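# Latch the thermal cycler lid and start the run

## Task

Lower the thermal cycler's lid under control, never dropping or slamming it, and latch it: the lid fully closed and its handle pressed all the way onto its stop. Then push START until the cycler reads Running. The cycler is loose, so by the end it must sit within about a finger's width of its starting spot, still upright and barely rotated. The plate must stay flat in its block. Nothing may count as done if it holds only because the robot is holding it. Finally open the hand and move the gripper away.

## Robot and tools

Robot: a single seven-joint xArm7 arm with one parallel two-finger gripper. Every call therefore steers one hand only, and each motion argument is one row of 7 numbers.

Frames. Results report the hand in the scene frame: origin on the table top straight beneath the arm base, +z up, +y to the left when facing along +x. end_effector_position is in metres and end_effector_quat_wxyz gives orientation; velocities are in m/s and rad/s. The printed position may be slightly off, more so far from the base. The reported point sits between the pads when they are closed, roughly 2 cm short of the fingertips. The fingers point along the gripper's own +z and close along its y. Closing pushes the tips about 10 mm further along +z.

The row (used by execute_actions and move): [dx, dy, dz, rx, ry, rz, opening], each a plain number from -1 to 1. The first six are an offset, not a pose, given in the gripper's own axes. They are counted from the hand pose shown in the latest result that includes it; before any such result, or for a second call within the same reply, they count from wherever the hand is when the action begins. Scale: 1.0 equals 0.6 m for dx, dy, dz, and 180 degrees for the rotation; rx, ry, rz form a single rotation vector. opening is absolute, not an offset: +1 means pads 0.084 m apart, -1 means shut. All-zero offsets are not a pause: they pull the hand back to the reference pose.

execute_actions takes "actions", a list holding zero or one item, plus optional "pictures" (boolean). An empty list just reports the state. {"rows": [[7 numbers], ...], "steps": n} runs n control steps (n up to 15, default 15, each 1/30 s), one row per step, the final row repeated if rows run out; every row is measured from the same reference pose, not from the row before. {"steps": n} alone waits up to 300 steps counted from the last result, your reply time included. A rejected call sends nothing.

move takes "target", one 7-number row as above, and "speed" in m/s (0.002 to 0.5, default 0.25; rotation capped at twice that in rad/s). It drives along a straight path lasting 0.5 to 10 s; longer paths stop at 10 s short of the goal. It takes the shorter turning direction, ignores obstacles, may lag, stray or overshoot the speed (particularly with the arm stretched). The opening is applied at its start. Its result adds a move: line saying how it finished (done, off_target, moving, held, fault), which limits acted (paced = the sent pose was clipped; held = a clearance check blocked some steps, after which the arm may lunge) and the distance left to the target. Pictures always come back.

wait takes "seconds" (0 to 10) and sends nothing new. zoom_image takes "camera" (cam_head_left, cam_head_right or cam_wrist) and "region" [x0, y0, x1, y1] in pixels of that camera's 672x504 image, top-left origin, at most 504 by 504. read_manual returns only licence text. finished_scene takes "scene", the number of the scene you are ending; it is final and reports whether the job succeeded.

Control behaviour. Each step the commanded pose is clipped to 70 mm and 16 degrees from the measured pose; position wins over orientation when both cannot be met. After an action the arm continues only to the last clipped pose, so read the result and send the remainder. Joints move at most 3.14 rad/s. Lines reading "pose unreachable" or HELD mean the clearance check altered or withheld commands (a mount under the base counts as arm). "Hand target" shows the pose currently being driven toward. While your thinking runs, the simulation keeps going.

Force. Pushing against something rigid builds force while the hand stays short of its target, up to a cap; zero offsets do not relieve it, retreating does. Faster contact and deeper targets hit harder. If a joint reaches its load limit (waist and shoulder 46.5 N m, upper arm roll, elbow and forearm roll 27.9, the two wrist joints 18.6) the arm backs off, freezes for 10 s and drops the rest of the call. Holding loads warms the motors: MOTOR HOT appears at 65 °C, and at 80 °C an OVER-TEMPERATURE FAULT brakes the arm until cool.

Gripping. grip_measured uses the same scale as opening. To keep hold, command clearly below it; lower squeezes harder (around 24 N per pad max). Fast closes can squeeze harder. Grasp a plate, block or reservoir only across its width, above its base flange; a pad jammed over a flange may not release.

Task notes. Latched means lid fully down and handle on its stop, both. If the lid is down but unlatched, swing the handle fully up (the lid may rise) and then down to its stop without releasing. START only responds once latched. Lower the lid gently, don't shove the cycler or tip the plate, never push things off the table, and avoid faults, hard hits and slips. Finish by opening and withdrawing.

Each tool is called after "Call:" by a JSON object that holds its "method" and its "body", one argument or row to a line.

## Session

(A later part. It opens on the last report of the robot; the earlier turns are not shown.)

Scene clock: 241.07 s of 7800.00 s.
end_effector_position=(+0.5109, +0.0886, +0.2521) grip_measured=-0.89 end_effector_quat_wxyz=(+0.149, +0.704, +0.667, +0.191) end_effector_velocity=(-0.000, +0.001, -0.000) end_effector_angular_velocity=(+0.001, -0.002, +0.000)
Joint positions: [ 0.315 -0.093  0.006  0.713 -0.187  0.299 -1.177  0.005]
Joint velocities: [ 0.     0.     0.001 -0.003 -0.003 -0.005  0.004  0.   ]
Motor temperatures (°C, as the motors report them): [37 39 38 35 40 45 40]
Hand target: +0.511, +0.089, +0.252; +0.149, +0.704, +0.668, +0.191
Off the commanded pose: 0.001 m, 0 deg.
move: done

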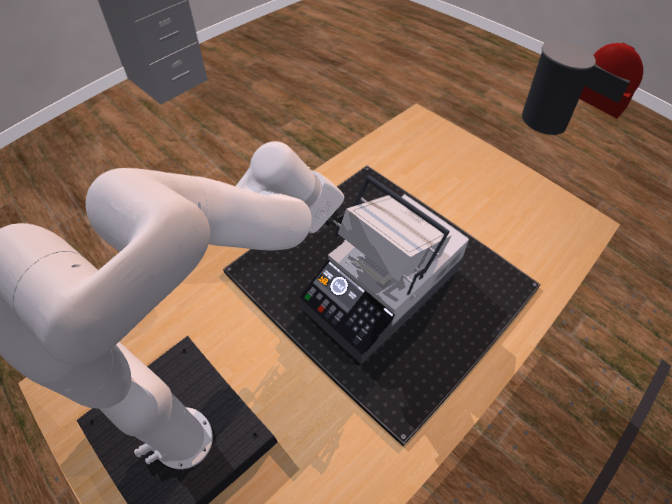

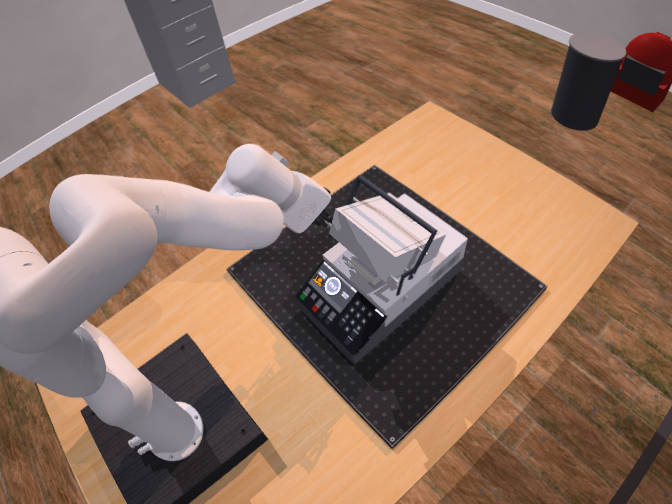

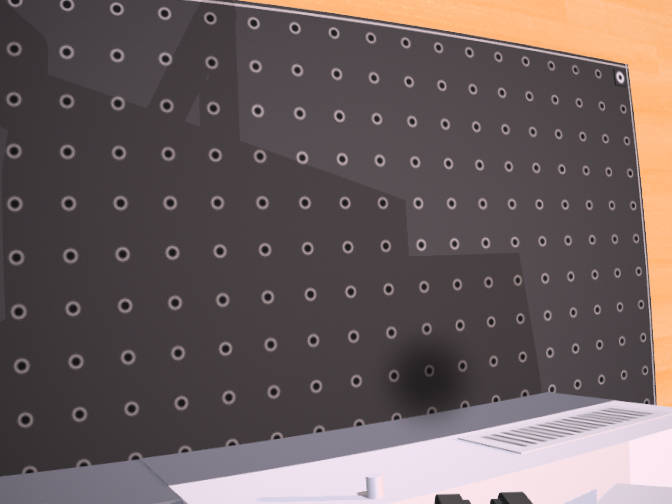

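Call:
{"method": "move", "body": {
  "target": [-0.002,-0.056,0.036,0.03,0,0,-1],
  "speed": 0.03
}}

Call:
{"method": "move", "body": {
  "target": [-0.002,-0.038,0.048,0.0,0,0,-1],
  "speed": 0.03
}}

Scene clock: 244.43 s of 7800.00 s.
end_effector_position=(+0.4914, +0.0905, +0.2174) grip_measured=-1.00 end_effector_quat_wxyz=(+0.116, +0.711, +0.675, +0.160) end_effector_velocity=(-0.000, -0.000, -0.001) end_effector_angular_velocity=(+0.001, +0.002, -0.001)
Joint positions: [ 0.33  -0.057  0.003  0.688 -0.123  0.328 -1.225  0.   ]
Joint velocities: [ 0.001  0.001 -0.001 -0.001  0.004  0.    -0.003  0.   ]
Motor temperatures (°C, as the motors report them): [37 39 38 35 40 45 40]
Hand target: +0.491, +0.091, +0.217; +0.116, +0.711, +0.675, +0.160
Off the commanded pose: 0.000 m, 0 deg.
move: done

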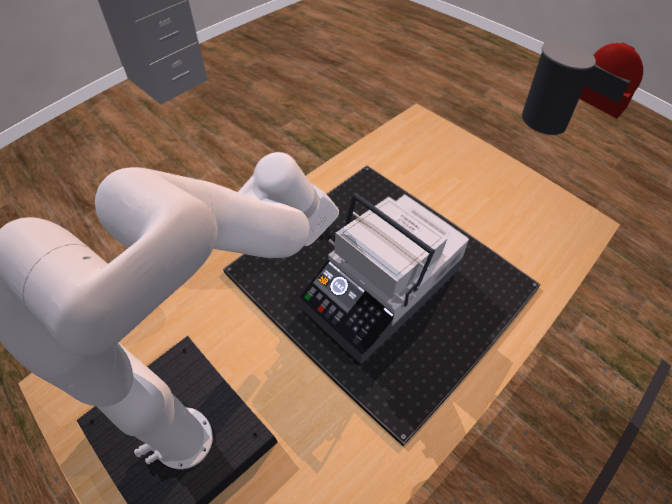

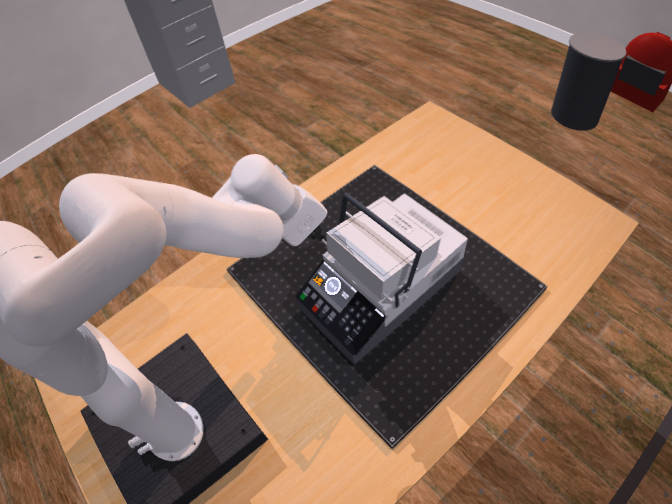

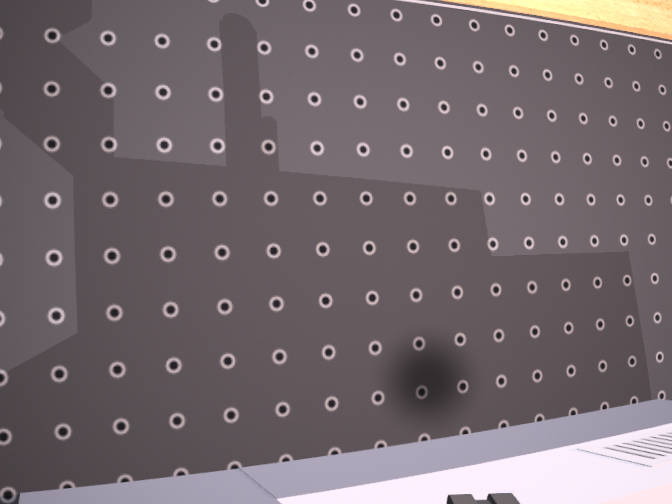

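Scene clock: 245.97 s of 7800.00 s.
end_effector_position=(+0.4815, +0.0921, +0.1823) grip_measured=-1.00 end_effector_quat_wxyz=(+0.116, +0.711, +0.675, +0.160) end_effector_velocity=(+0.000, +0.000, -0.001) end_effector_angular_velocity=(-0.000, -0.003, -0.000)
Joint positions: [ 0.324  0.001  0.004  0.628 -0.182  0.211 -1.168  0.   ]
Joint velocities: [ 0.     0.001 -0.001 -0.002 -0.007 -0.006  0.006  0.   ]
Motor temperatures (°C, as the motors report them): [37 39 38 35 40 45 40]
Hand target: +0.481, +0.092, +0.182; +0.116, +0.711, +0.675, +0.160
Off the commanded pose: 0.000 m, 0 deg.
move: done

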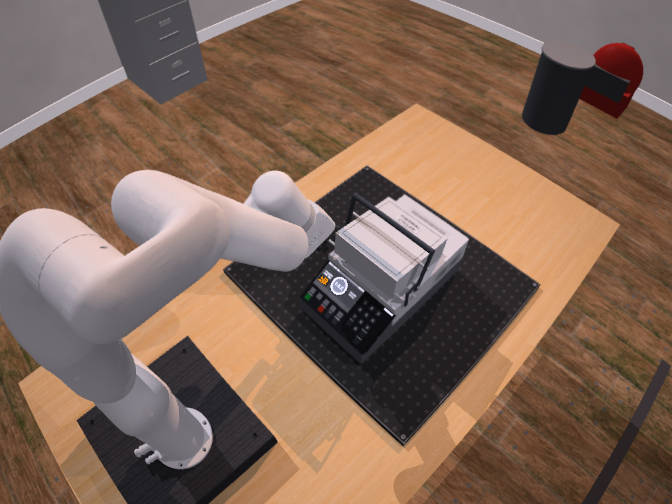

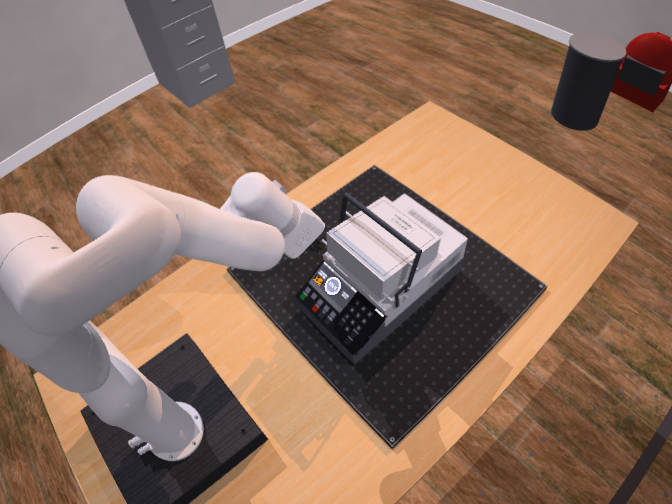

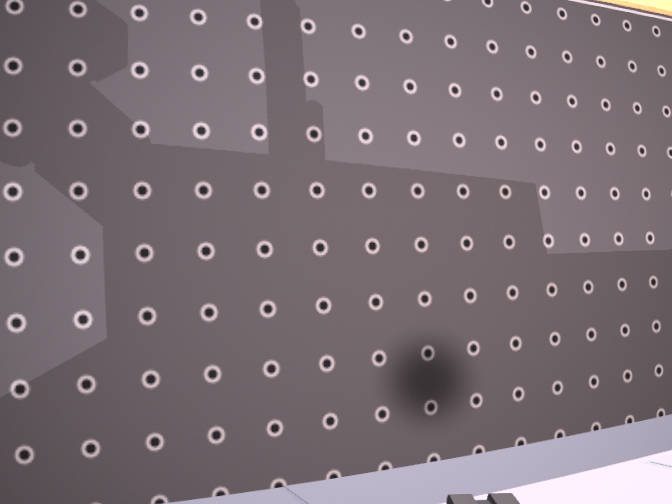

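Call:
{"method": "move", "body": {
  "target": [0,0.07,-0.27,0.125,0,0,-0.3]
}}

Call:
{"method": "move", "body": {
  "target": [-0.19,0.07,0,0,0,0,-0.3]
}}

Scene clock: 248.80 s of 7800.00 s.
end_effector_position=(+0.4580, +0.0821, +0.3471) grip_measured=-0.32 end_effector_quat_wxyz=(-0.026, +0.719, +0.694, +0.026) end_effector_velocity=(+0.001, -0.001, +0.005) end_effector_angular_velocity=(+0.001, +0.002, -0.001)
Joint positions: [ 0.332 -0.099 -0.026  1.186  0.053  1.249 -1.388  0.03 ]
Joint velocities: [-0.001  0.004 -0.002  0.019  0.001  0.017 -0.001  0.   ]
Motor temperatures (°C, as the motors report them): [37 39 38 36 40 45 40]
Hand target: +0.458, +0.082, +0.348; -0.026, +0.719, +0.694, +0.026
Off the commanded pose: 0.001 m, 0 deg.
move: done

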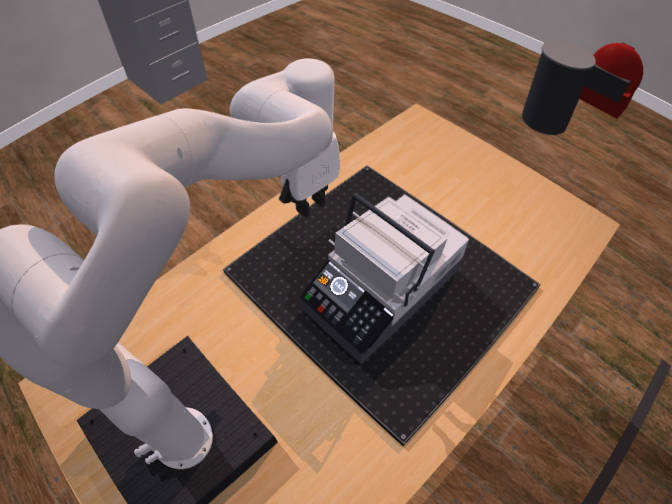

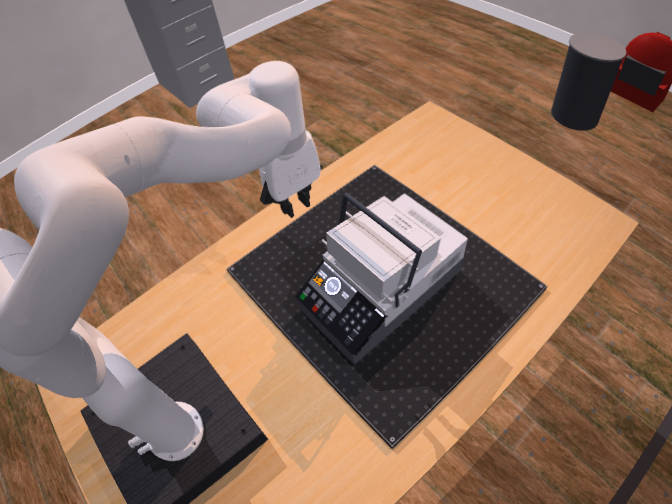

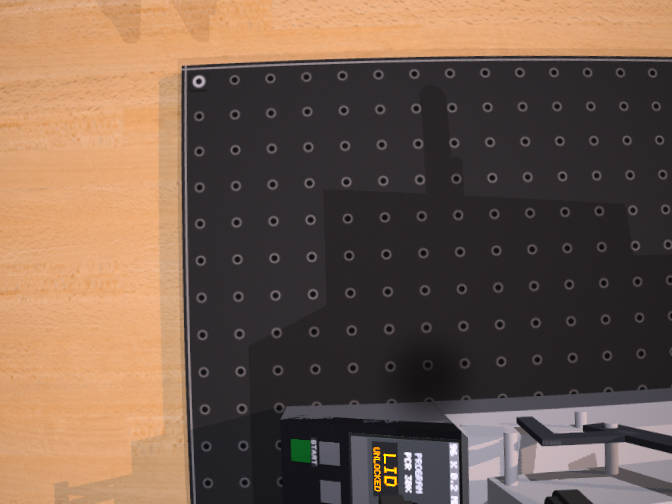

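Scene clock: 249.77 s of 7800.00 s.
end_effector_position=(+0.4958, -0.0324, +0.3392) grip_measured=-0.32 end_effector_quat_wxyz=(-0.025, +0.719, +0.694, +0.026) end_effector_velocity=(+0.001, -0.007, -0.001) end_effector_angular_velocity=(+0.000, +0.001, -0.009)
Joint positions: [ 0.215  0.016 -0.16   1.301  0.066  1.263 -1.644  0.03 ]
Joint velocities: [-0.008  0.007 -0.008  0.007  0.002  0.002 -0.007  0.   ]
Motor temperatures (°C, as the motors report them): [37 39 38 36 40 45 40]
Hand target: +0.496, -0.033, +0.339; -0.025, +0.719, +0.694, +0.026
Off the commanded pose: 0.001 m, 0 deg.
move: done

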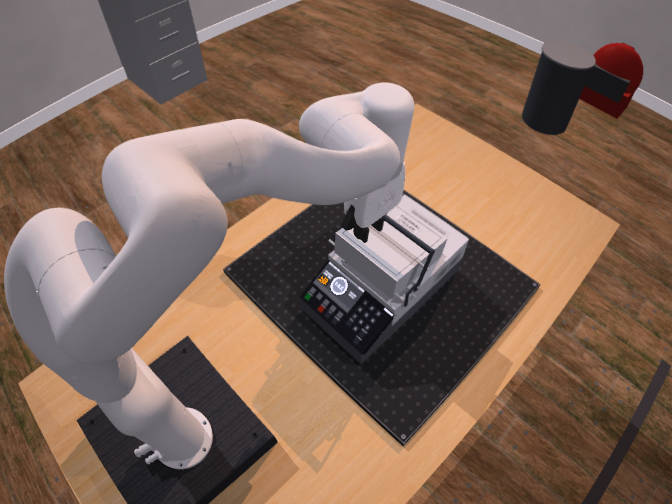

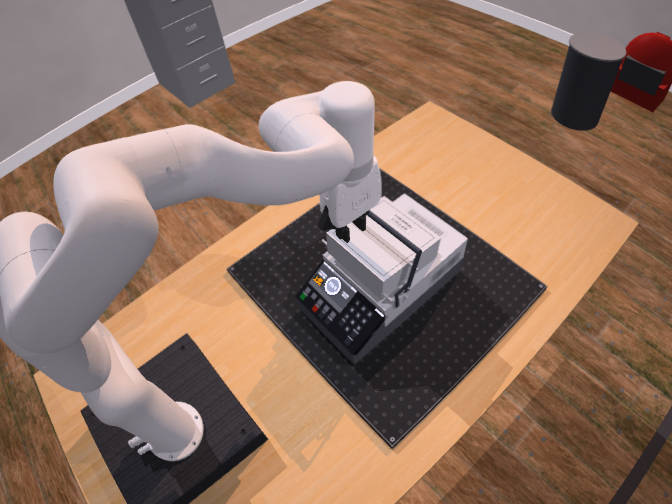

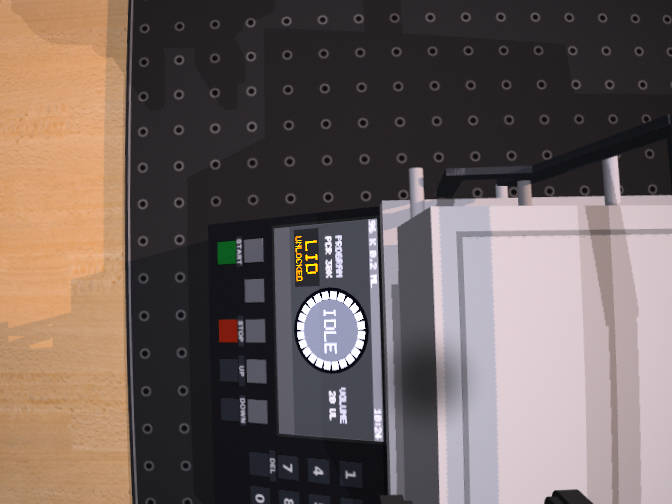

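Call:
{"method": "move", "body": {
  "target": [0.01,0.1,0,0,0,-0.022,-0.3]
}}

Scene clock: 252.17 s of 7800.00 s.
end_effector_position=(+0.5557, -0.0286, +0.3395) grip_measured=-0.32 end_effector_quat_wxyz=(-0.024, +0.694, +0.719, +0.027) end_effector_velocity=(+0.002, +0.001, +0.000) end_effector_angular_velocity=(-0.000, +0.001, +0.003)
Joint positions: [ 0.207  0.225 -0.155  1.564  0.098  1.32  -1.716  0.03 ]
Joint velocities: [ 0.     0.007  0.001  0.01   0.     0.004 -0.002  0.   ]
Motor temperatures (°C, as the motors report them): [37 39 38 36 40 45 40]
Hand target: +0.556, -0.029, +0.339; -0.024, +0.694, +0.719, +0.027
Off the commanded pose: 0.000 m, 0 deg.
move: done

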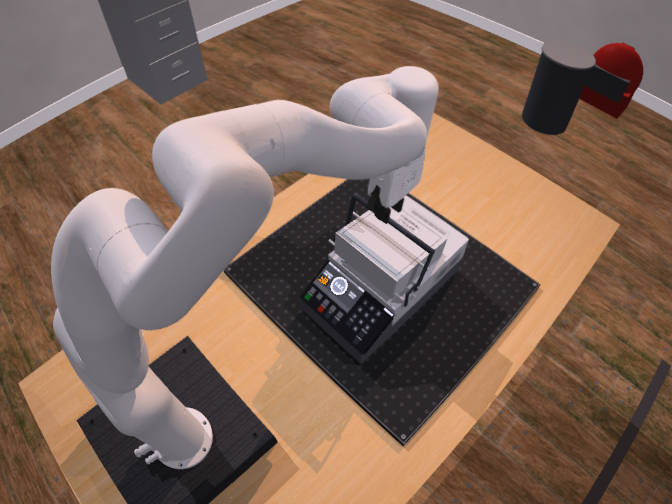

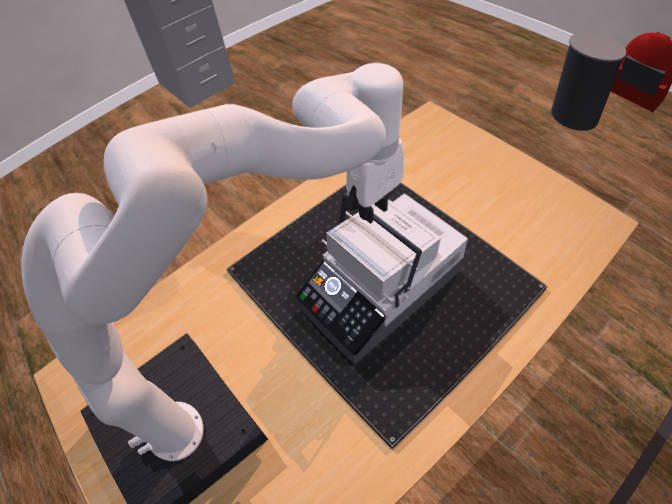

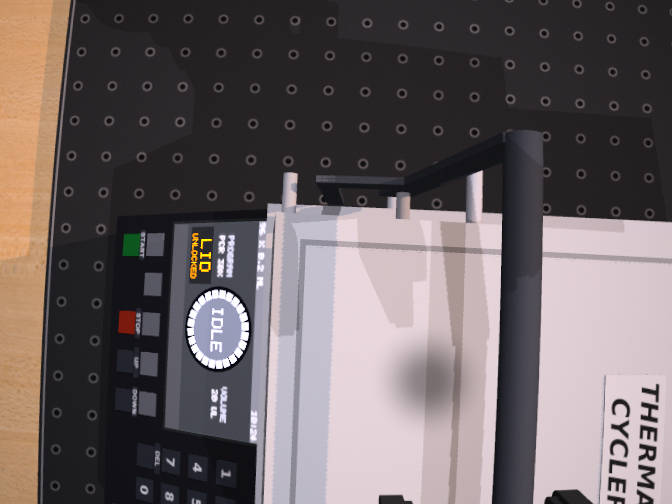

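Call:
{"method": "move", "body": {
  "target": [0,0.03,0,0,0,0.005,-0.3]
}}

Call:
{"method": "move", "body": {
  "target": [0,0,0.1,0,0,0,-0.3],
  "speed": 0.08
}}

Call:
{"method": "move", "body": {
  "target": [0,0,0,0,0,0,-1]
}}

Scene clock: 254.33 s of 7800.00 s.
end_effector_position=(+0.5735, -0.0281, +0.3395) grip_measured=-0.32 end_effector_quat_wxyz=(-0.024, +0.700, +0.713, +0.027) end_effector_velocity=(+0.002, -0.000, +0.000) end_effector_angular_velocity=(+0.000, +0.000, -0.002)
Joint positions: [ 0.203  0.291 -0.155  1.654  0.107  1.345 -1.701  0.03 ]
Joint velocities: [-0.001  0.006 -0.     0.01   0.001  0.003  0.001 -0.   ]
Motor temperatures (°C, as the motors report them): [37 39 38 36 40 45 40]
Hand target: +0.574, -0.028, +0.339; -0.024, +0.700, +0.713, +0.027
Off the commanded pose: 0.000 m, 0 deg.
move: done

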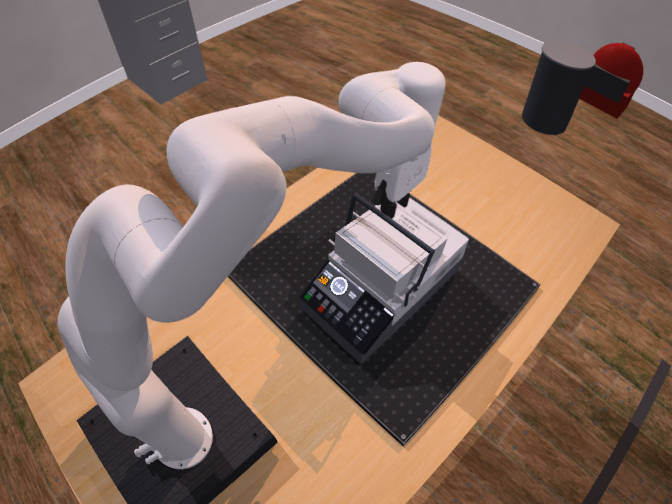

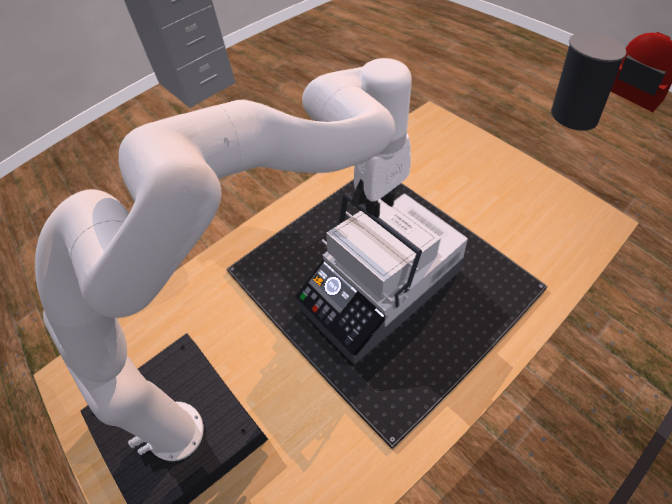

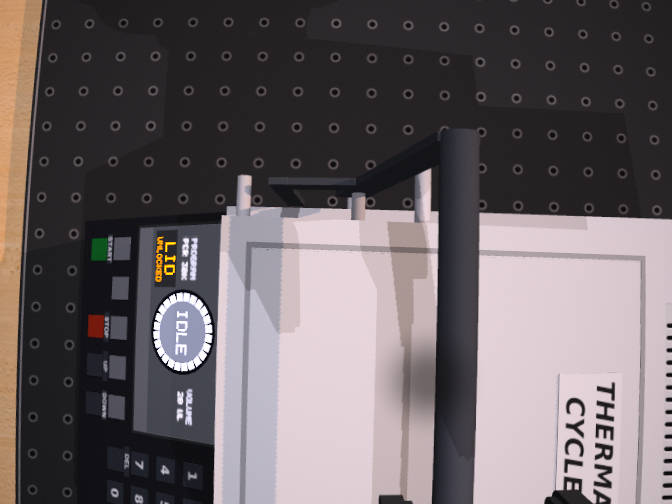

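Scene clock: 255.43 s of 7800.00 s.
end_effector_position=(+0.5738, -0.0241, +0.2803) grip_measured=-0.32 end_effector_quat_wxyz=(-0.024, +0.700, +0.713, +0.027) end_effector_velocity=(-0.000, -0.000, -0.002) end_effector_angular_velocity=(+0.000, +0.000, -0.001)
Joint positions: [ 0.21   0.31  -0.15   1.511  0.114  1.182 -1.707  0.03 ]
Joint velocities: [ 0.     0.    -0.001 -0.005  0.001 -0.005 -0.    -0.   ]
Motor temperatures (°C, as the motors report them): [37 39 38 36 40 45 40]
Hand target: +0.574, -0.024, +0.280; -0.024, +0.700, +0.713, +0.027
Off the commanded pose: 0.001 m, 0 deg.
move: done

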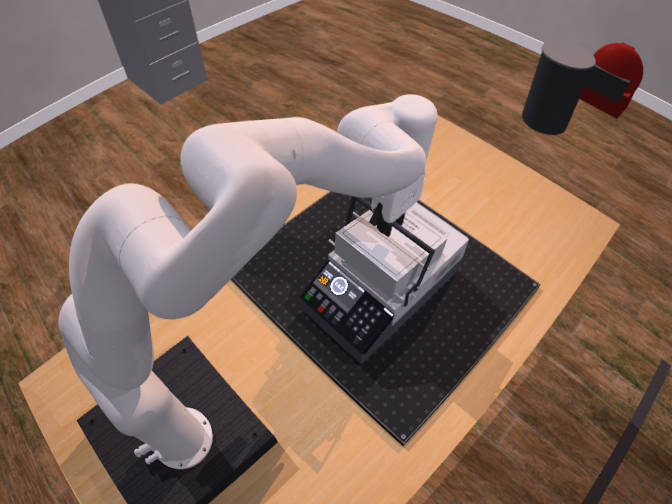

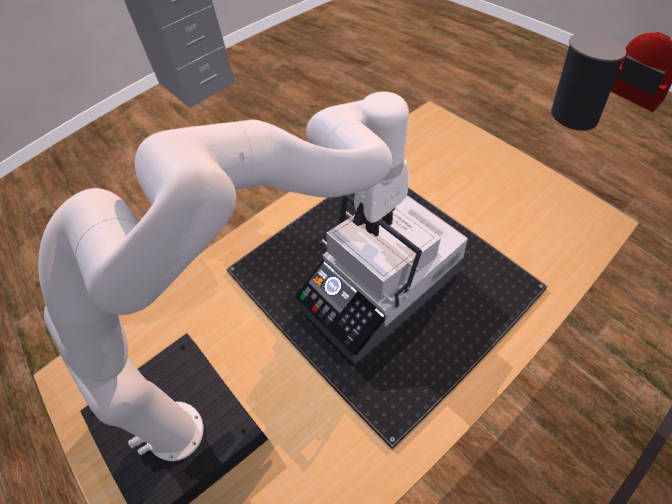

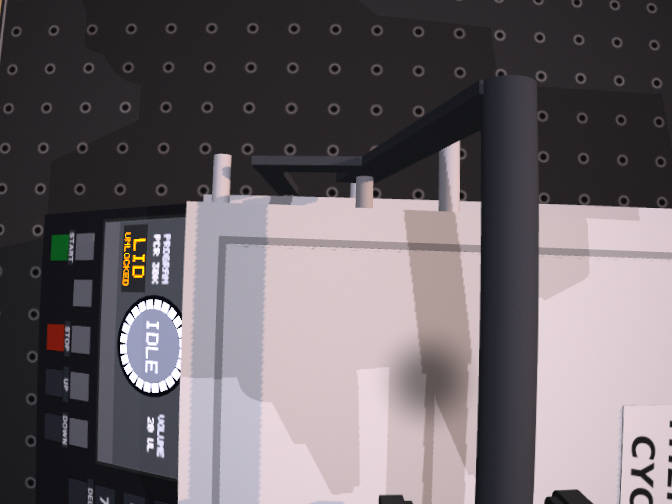

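Scene clock: 255.93 s of 7800.00 s.
end_effector_position=(+0.5738, -0.0241, +0.2804) grip_measured=-0.74 end_effector_quat_wxyz=(-0.024, +0.700, +0.713, +0.027) end_effector_velocity=(-0.000, +0.000, -0.001) end_effector_angular_velocity=(-0.000, +0.002, +0.001)
Joint positions: [ 0.21   0.31  -0.15   1.511  0.114  1.182 -1.707  0.012]
Joint velocities: [-0.     0.001  0.    -0.001 -0.    -0.    -0.001  0.   ]
Motor temperatures (°C, as the motors report them): [37 39 38 36 40 45 40]
Hand target: +0.574, -0.024, +0.280; -0.024, +0.700, +0.713, +0.027
Off the commanded pose: 0.000 m, 0 deg.
move: done

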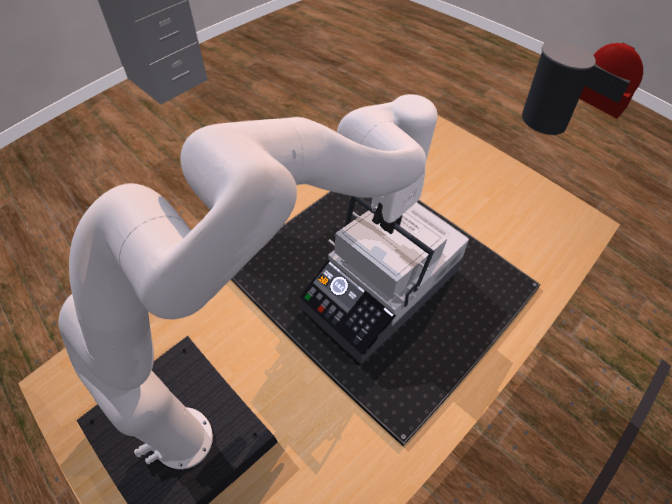

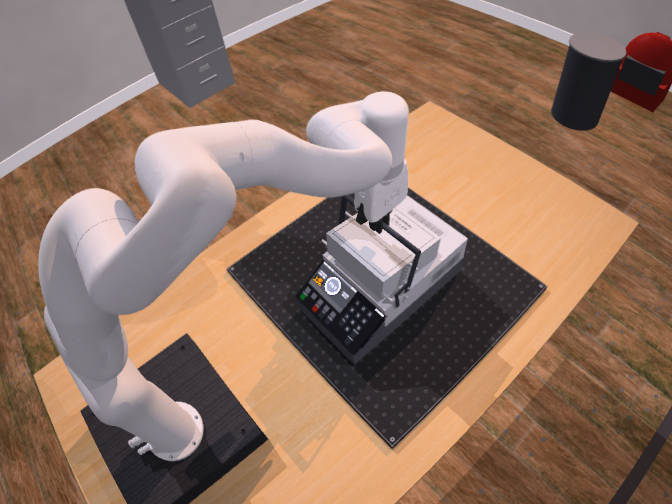

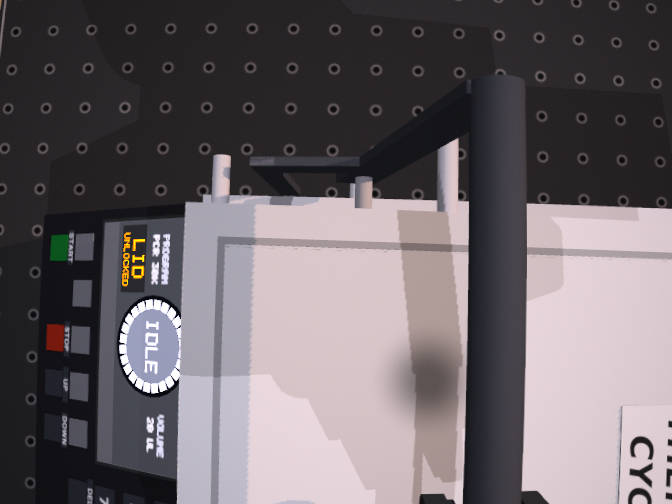

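Call:
{"method": "move", "body": {
  "target": [0,-0.045,-0.008,0,0,0,-1],
  "speed": 0.03
}}

Call:
{"method": "move", "body": {
  "target": [0,-0.045,0.006,0,0,0,-1],
  "speed": 0.03
}}

Call:
{"method": "move", "body": {
  "target": [0,-0.04,0.022,0,0,0,-1],
  "speed": 0.03
}}

Scene clock: 258.83 s of 7800.00 s.
end_effector_position=(+0.5469, -0.0244, +0.2849) grip_measured=-0.74 end_effector_quat_wxyz=(-0.024, +0.700, +0.713, +0.027) end_effector_velocity=(-0.001, -0.001, +0.001) end_effector_angular_velocity=(-0.002, -0.004, -0.000)
Joint positions: [ 0.217  0.214 -0.152  1.393  0.101  1.159 -1.704  0.012]
Joint velocities: [-0.    -0.006  0.    -0.004 -0.002 -0.003  0.001 -0.   ]
Motor temperatures (°C, as the motors report them): [37 39 38 36 40 45 40]
Hand target: +0.547, -0.025, +0.285; -0.024, +0.700, +0.713, +0.027
Off the commanded pose: 0.001 m, 0 deg.
move: done

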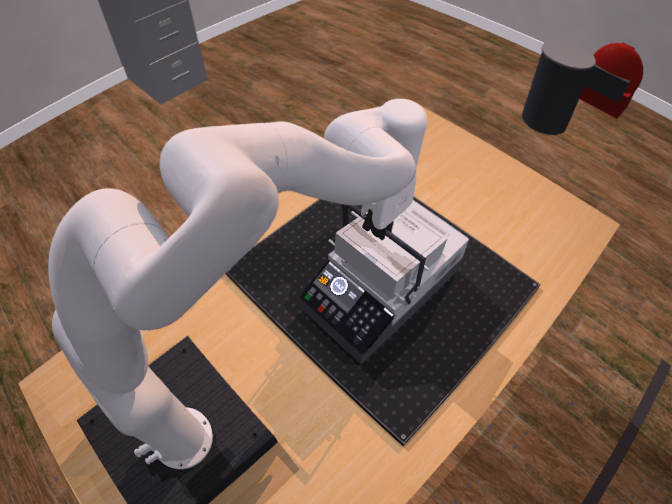

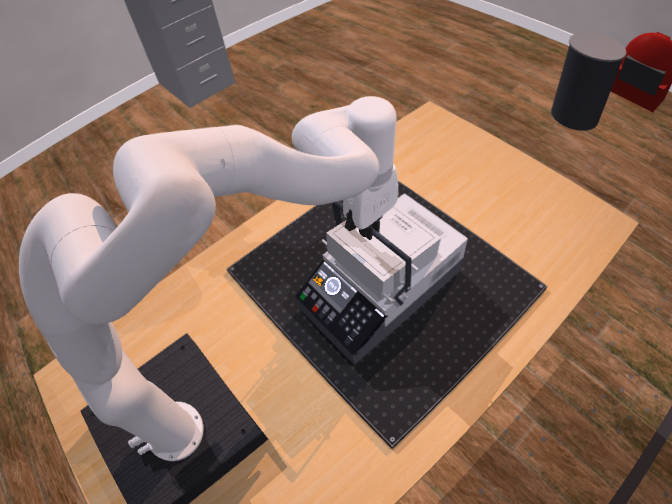

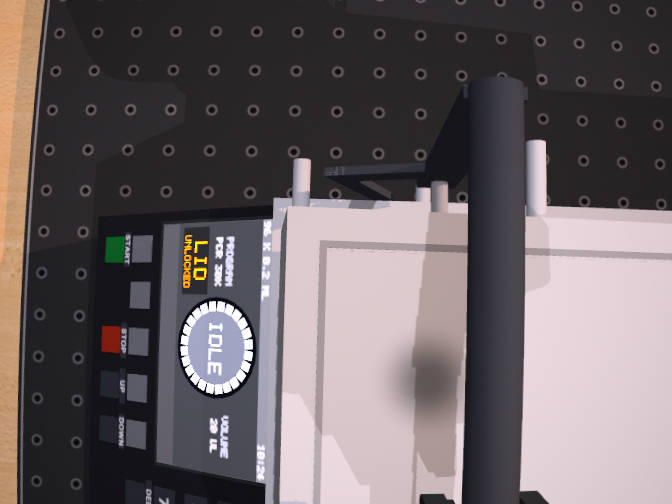

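Scene clock: 260.03 s of 7800.00 s.
end_effector_position=(+0.5200, -0.0244, +0.2811) grip_measured=-0.74 end_effector_quat_wxyz=(-0.024, +0.700, +0.714, +0.027) end_effector_velocity=(-0.001, -0.000, -0.001) end_effector_angular_velocity=(+0.001, -0.000, -0.002)
Joint positions: [ 0.222  0.127 -0.154  1.269  0.088  1.12  -1.701  0.012]
Joint velocities: [-0.    -0.004 -0.001 -0.007  0.    -0.003  0.    -0.   ]
Motor temperatures (°C, as the motors report them): [37 39 38 36 40 45 40]
Hand target: +0.520, -0.025, +0.281; -0.024, +0.700, +0.713, +0.027
Off the commanded pose: 0.000 m, 0 deg.
move: done

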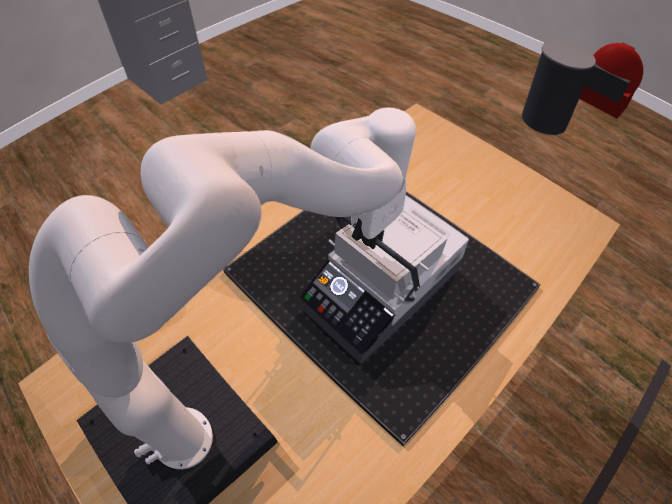

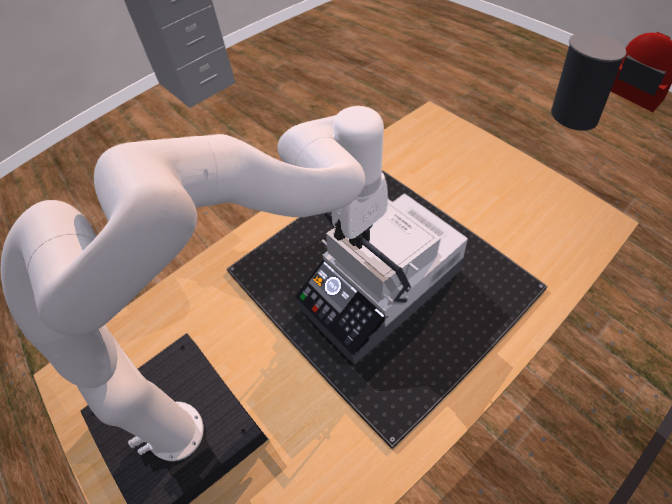

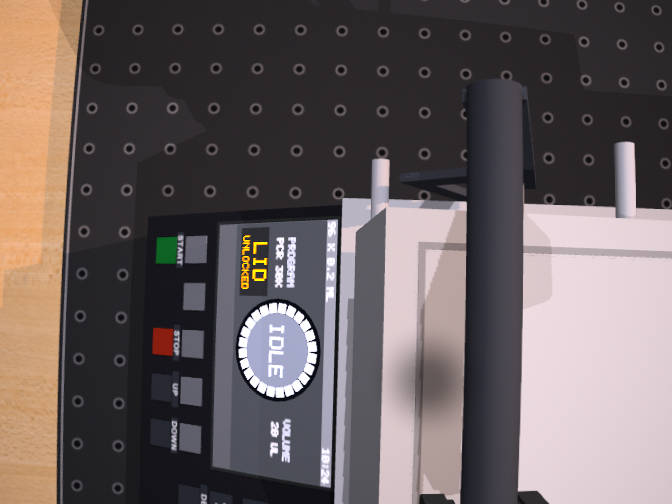

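Scene clock: 261.23 s of 7800.00 s.
end_effector_position=(+0.4963, -0.0242, +0.2670) grip_measured=-0.73 end_effector_quat_wxyz=(-0.024, +0.700, +0.713, +0.027) end_effector_velocity=(-0.003, +0.001, -0.001) end_effector_angular_velocity=(+0.001, +0.004, +0.000)
Joint positions: [ 0.224  0.062 -0.154  1.146  0.079  1.063 -1.7    0.012]
Joint velocities: [ 0.001 -0.004 -0.    -0.008  0.     0.     0.     0.   ]
Motor temperatures (°C, as the motors report them): [37 39 38 36 40 45 40]
Hand target: +0.496, -0.024, +0.268; -0.024, +0.700, +0.713, +0.027
Off the commanded pose: 0.001 m, 0 deg.
move: done

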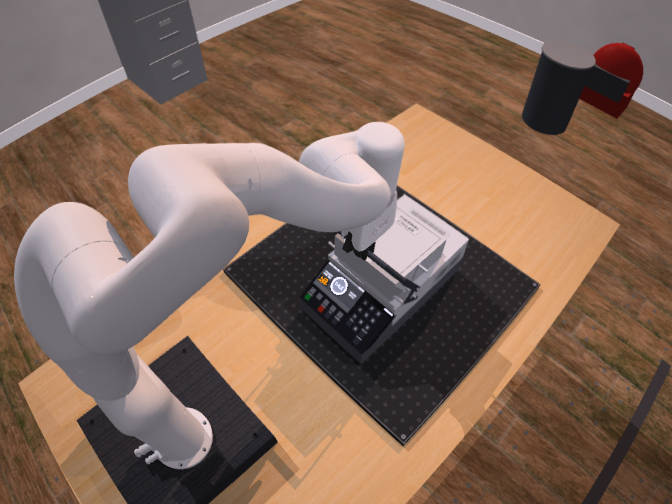

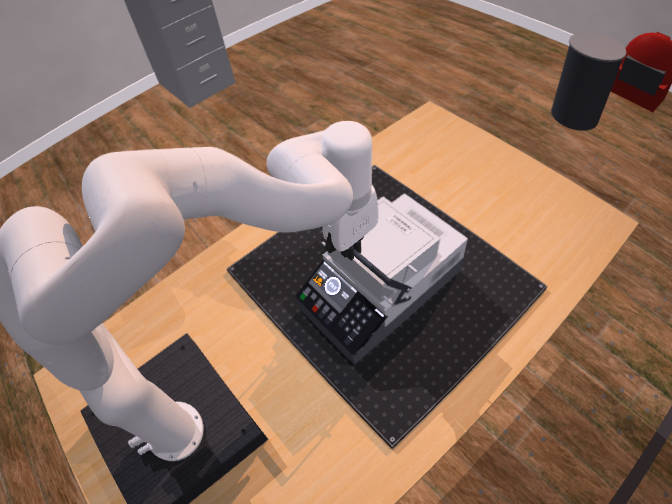

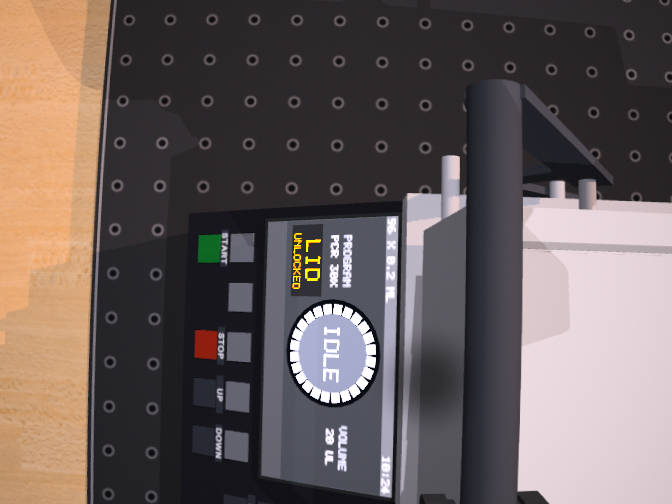

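Call:
{"method": "move", "body": {
  "target": [0,-0.04,0.022,0,0,0,-1],
  "speed": 0.03
}}

Call:
{"method": "move", "body": {
  "target": [0,-0.025,0.03,0,0,0,-1],
  "speed": 0.03
}}

Scene clock: 263.63 s of 7800.00 s.
end_effector_position=(+0.4739, -0.0242, +0.2546) grip_measured=-0.74 end_effector_quat_wxyz=(-0.022, +0.700, +0.713, +0.028) end_effector_velocity=(-0.001, +0.001, -0.002) end_effector_angular_velocity=(+0.000, +0.000, +0.001)
Joint positions: [ 0.226 -0.002 -0.155  1.032  0.069  1.005 -1.697  0.012]
Joint velocities: [ 0.001 -0.003  0.001 -0.008 -0.    -0.005  0.    -0.   ]
Motor temperatures (°C, as the motors report them): [37 39 38 37 40 45 40]
Hand target: +0.472, -0.024, +0.254; -0.024, +0.700, +0.713, +0.026
Off the commanded pose: 0.002 m, 0 deg.
move: done

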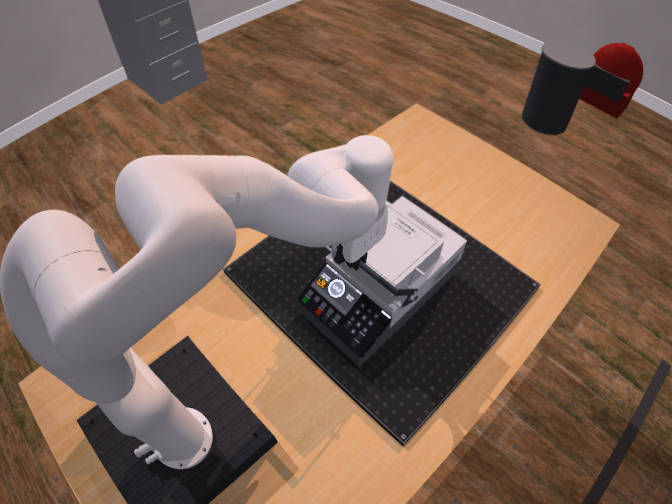

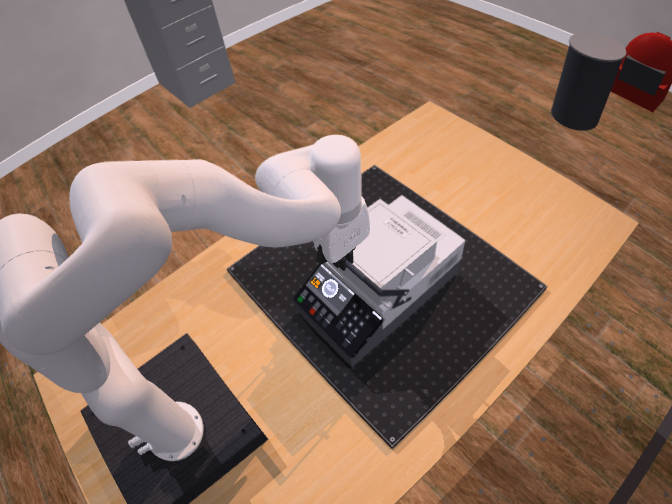

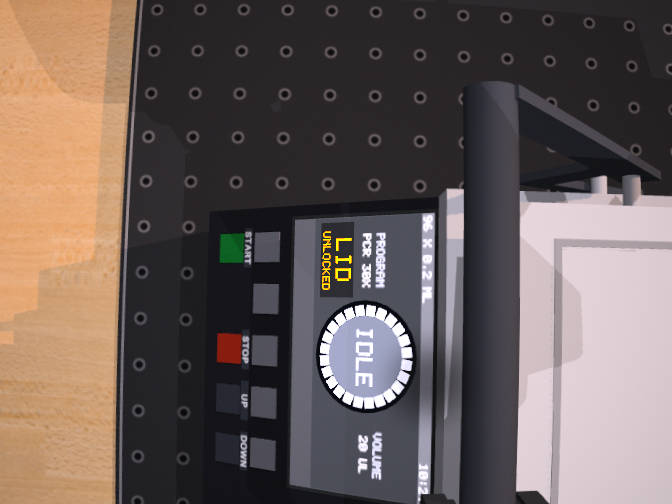

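Scene clock: 264.70 s of 7800.00 s.
end_effector_position=(+0.4594, -0.0237, +0.2370) grip_measured=-0.74 end_effector_quat_wxyz=(-0.021, +0.701, +0.713, +0.028) end_effector_velocity=(-0.001, +0.000, -0.002) end_effector_angular_velocity=(-0.000, +0.001, +0.000)
Joint positions: [ 0.226 -0.027 -0.155  0.948  0.067  0.946 -1.698  0.012]
Joint velocities: [ 0.001 -0.    -0.001 -0.005 -0.    -0.004  0.    -0.   ]
Motor temperatures (°C, as the motors report them): [37 39 38 37 40 45 40]
Hand target: +0.459, -0.023, +0.237; -0.022, +0.700, +0.713, +0.028
Off the commanded pose: 0.001 m, 0 deg.
move: done

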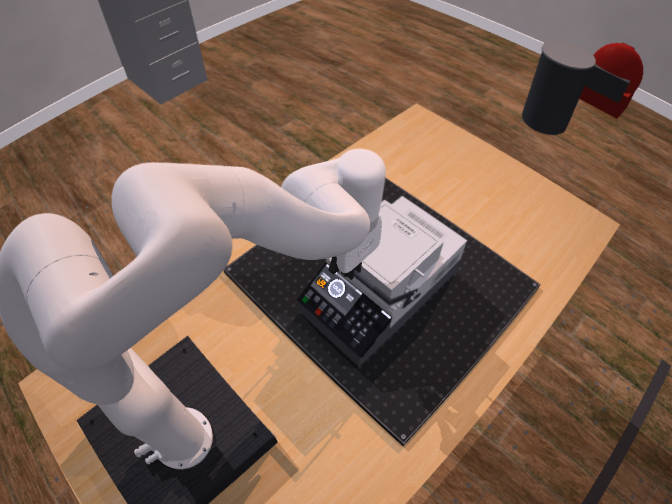

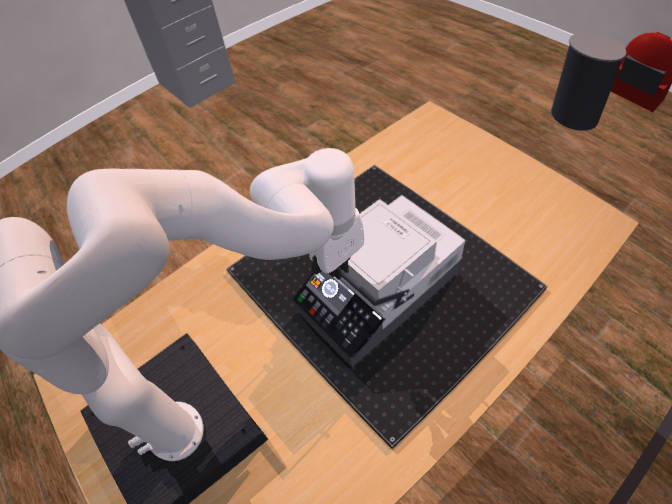

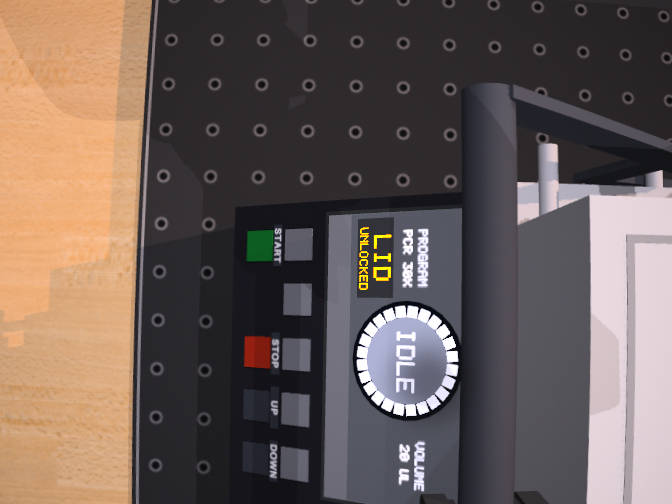

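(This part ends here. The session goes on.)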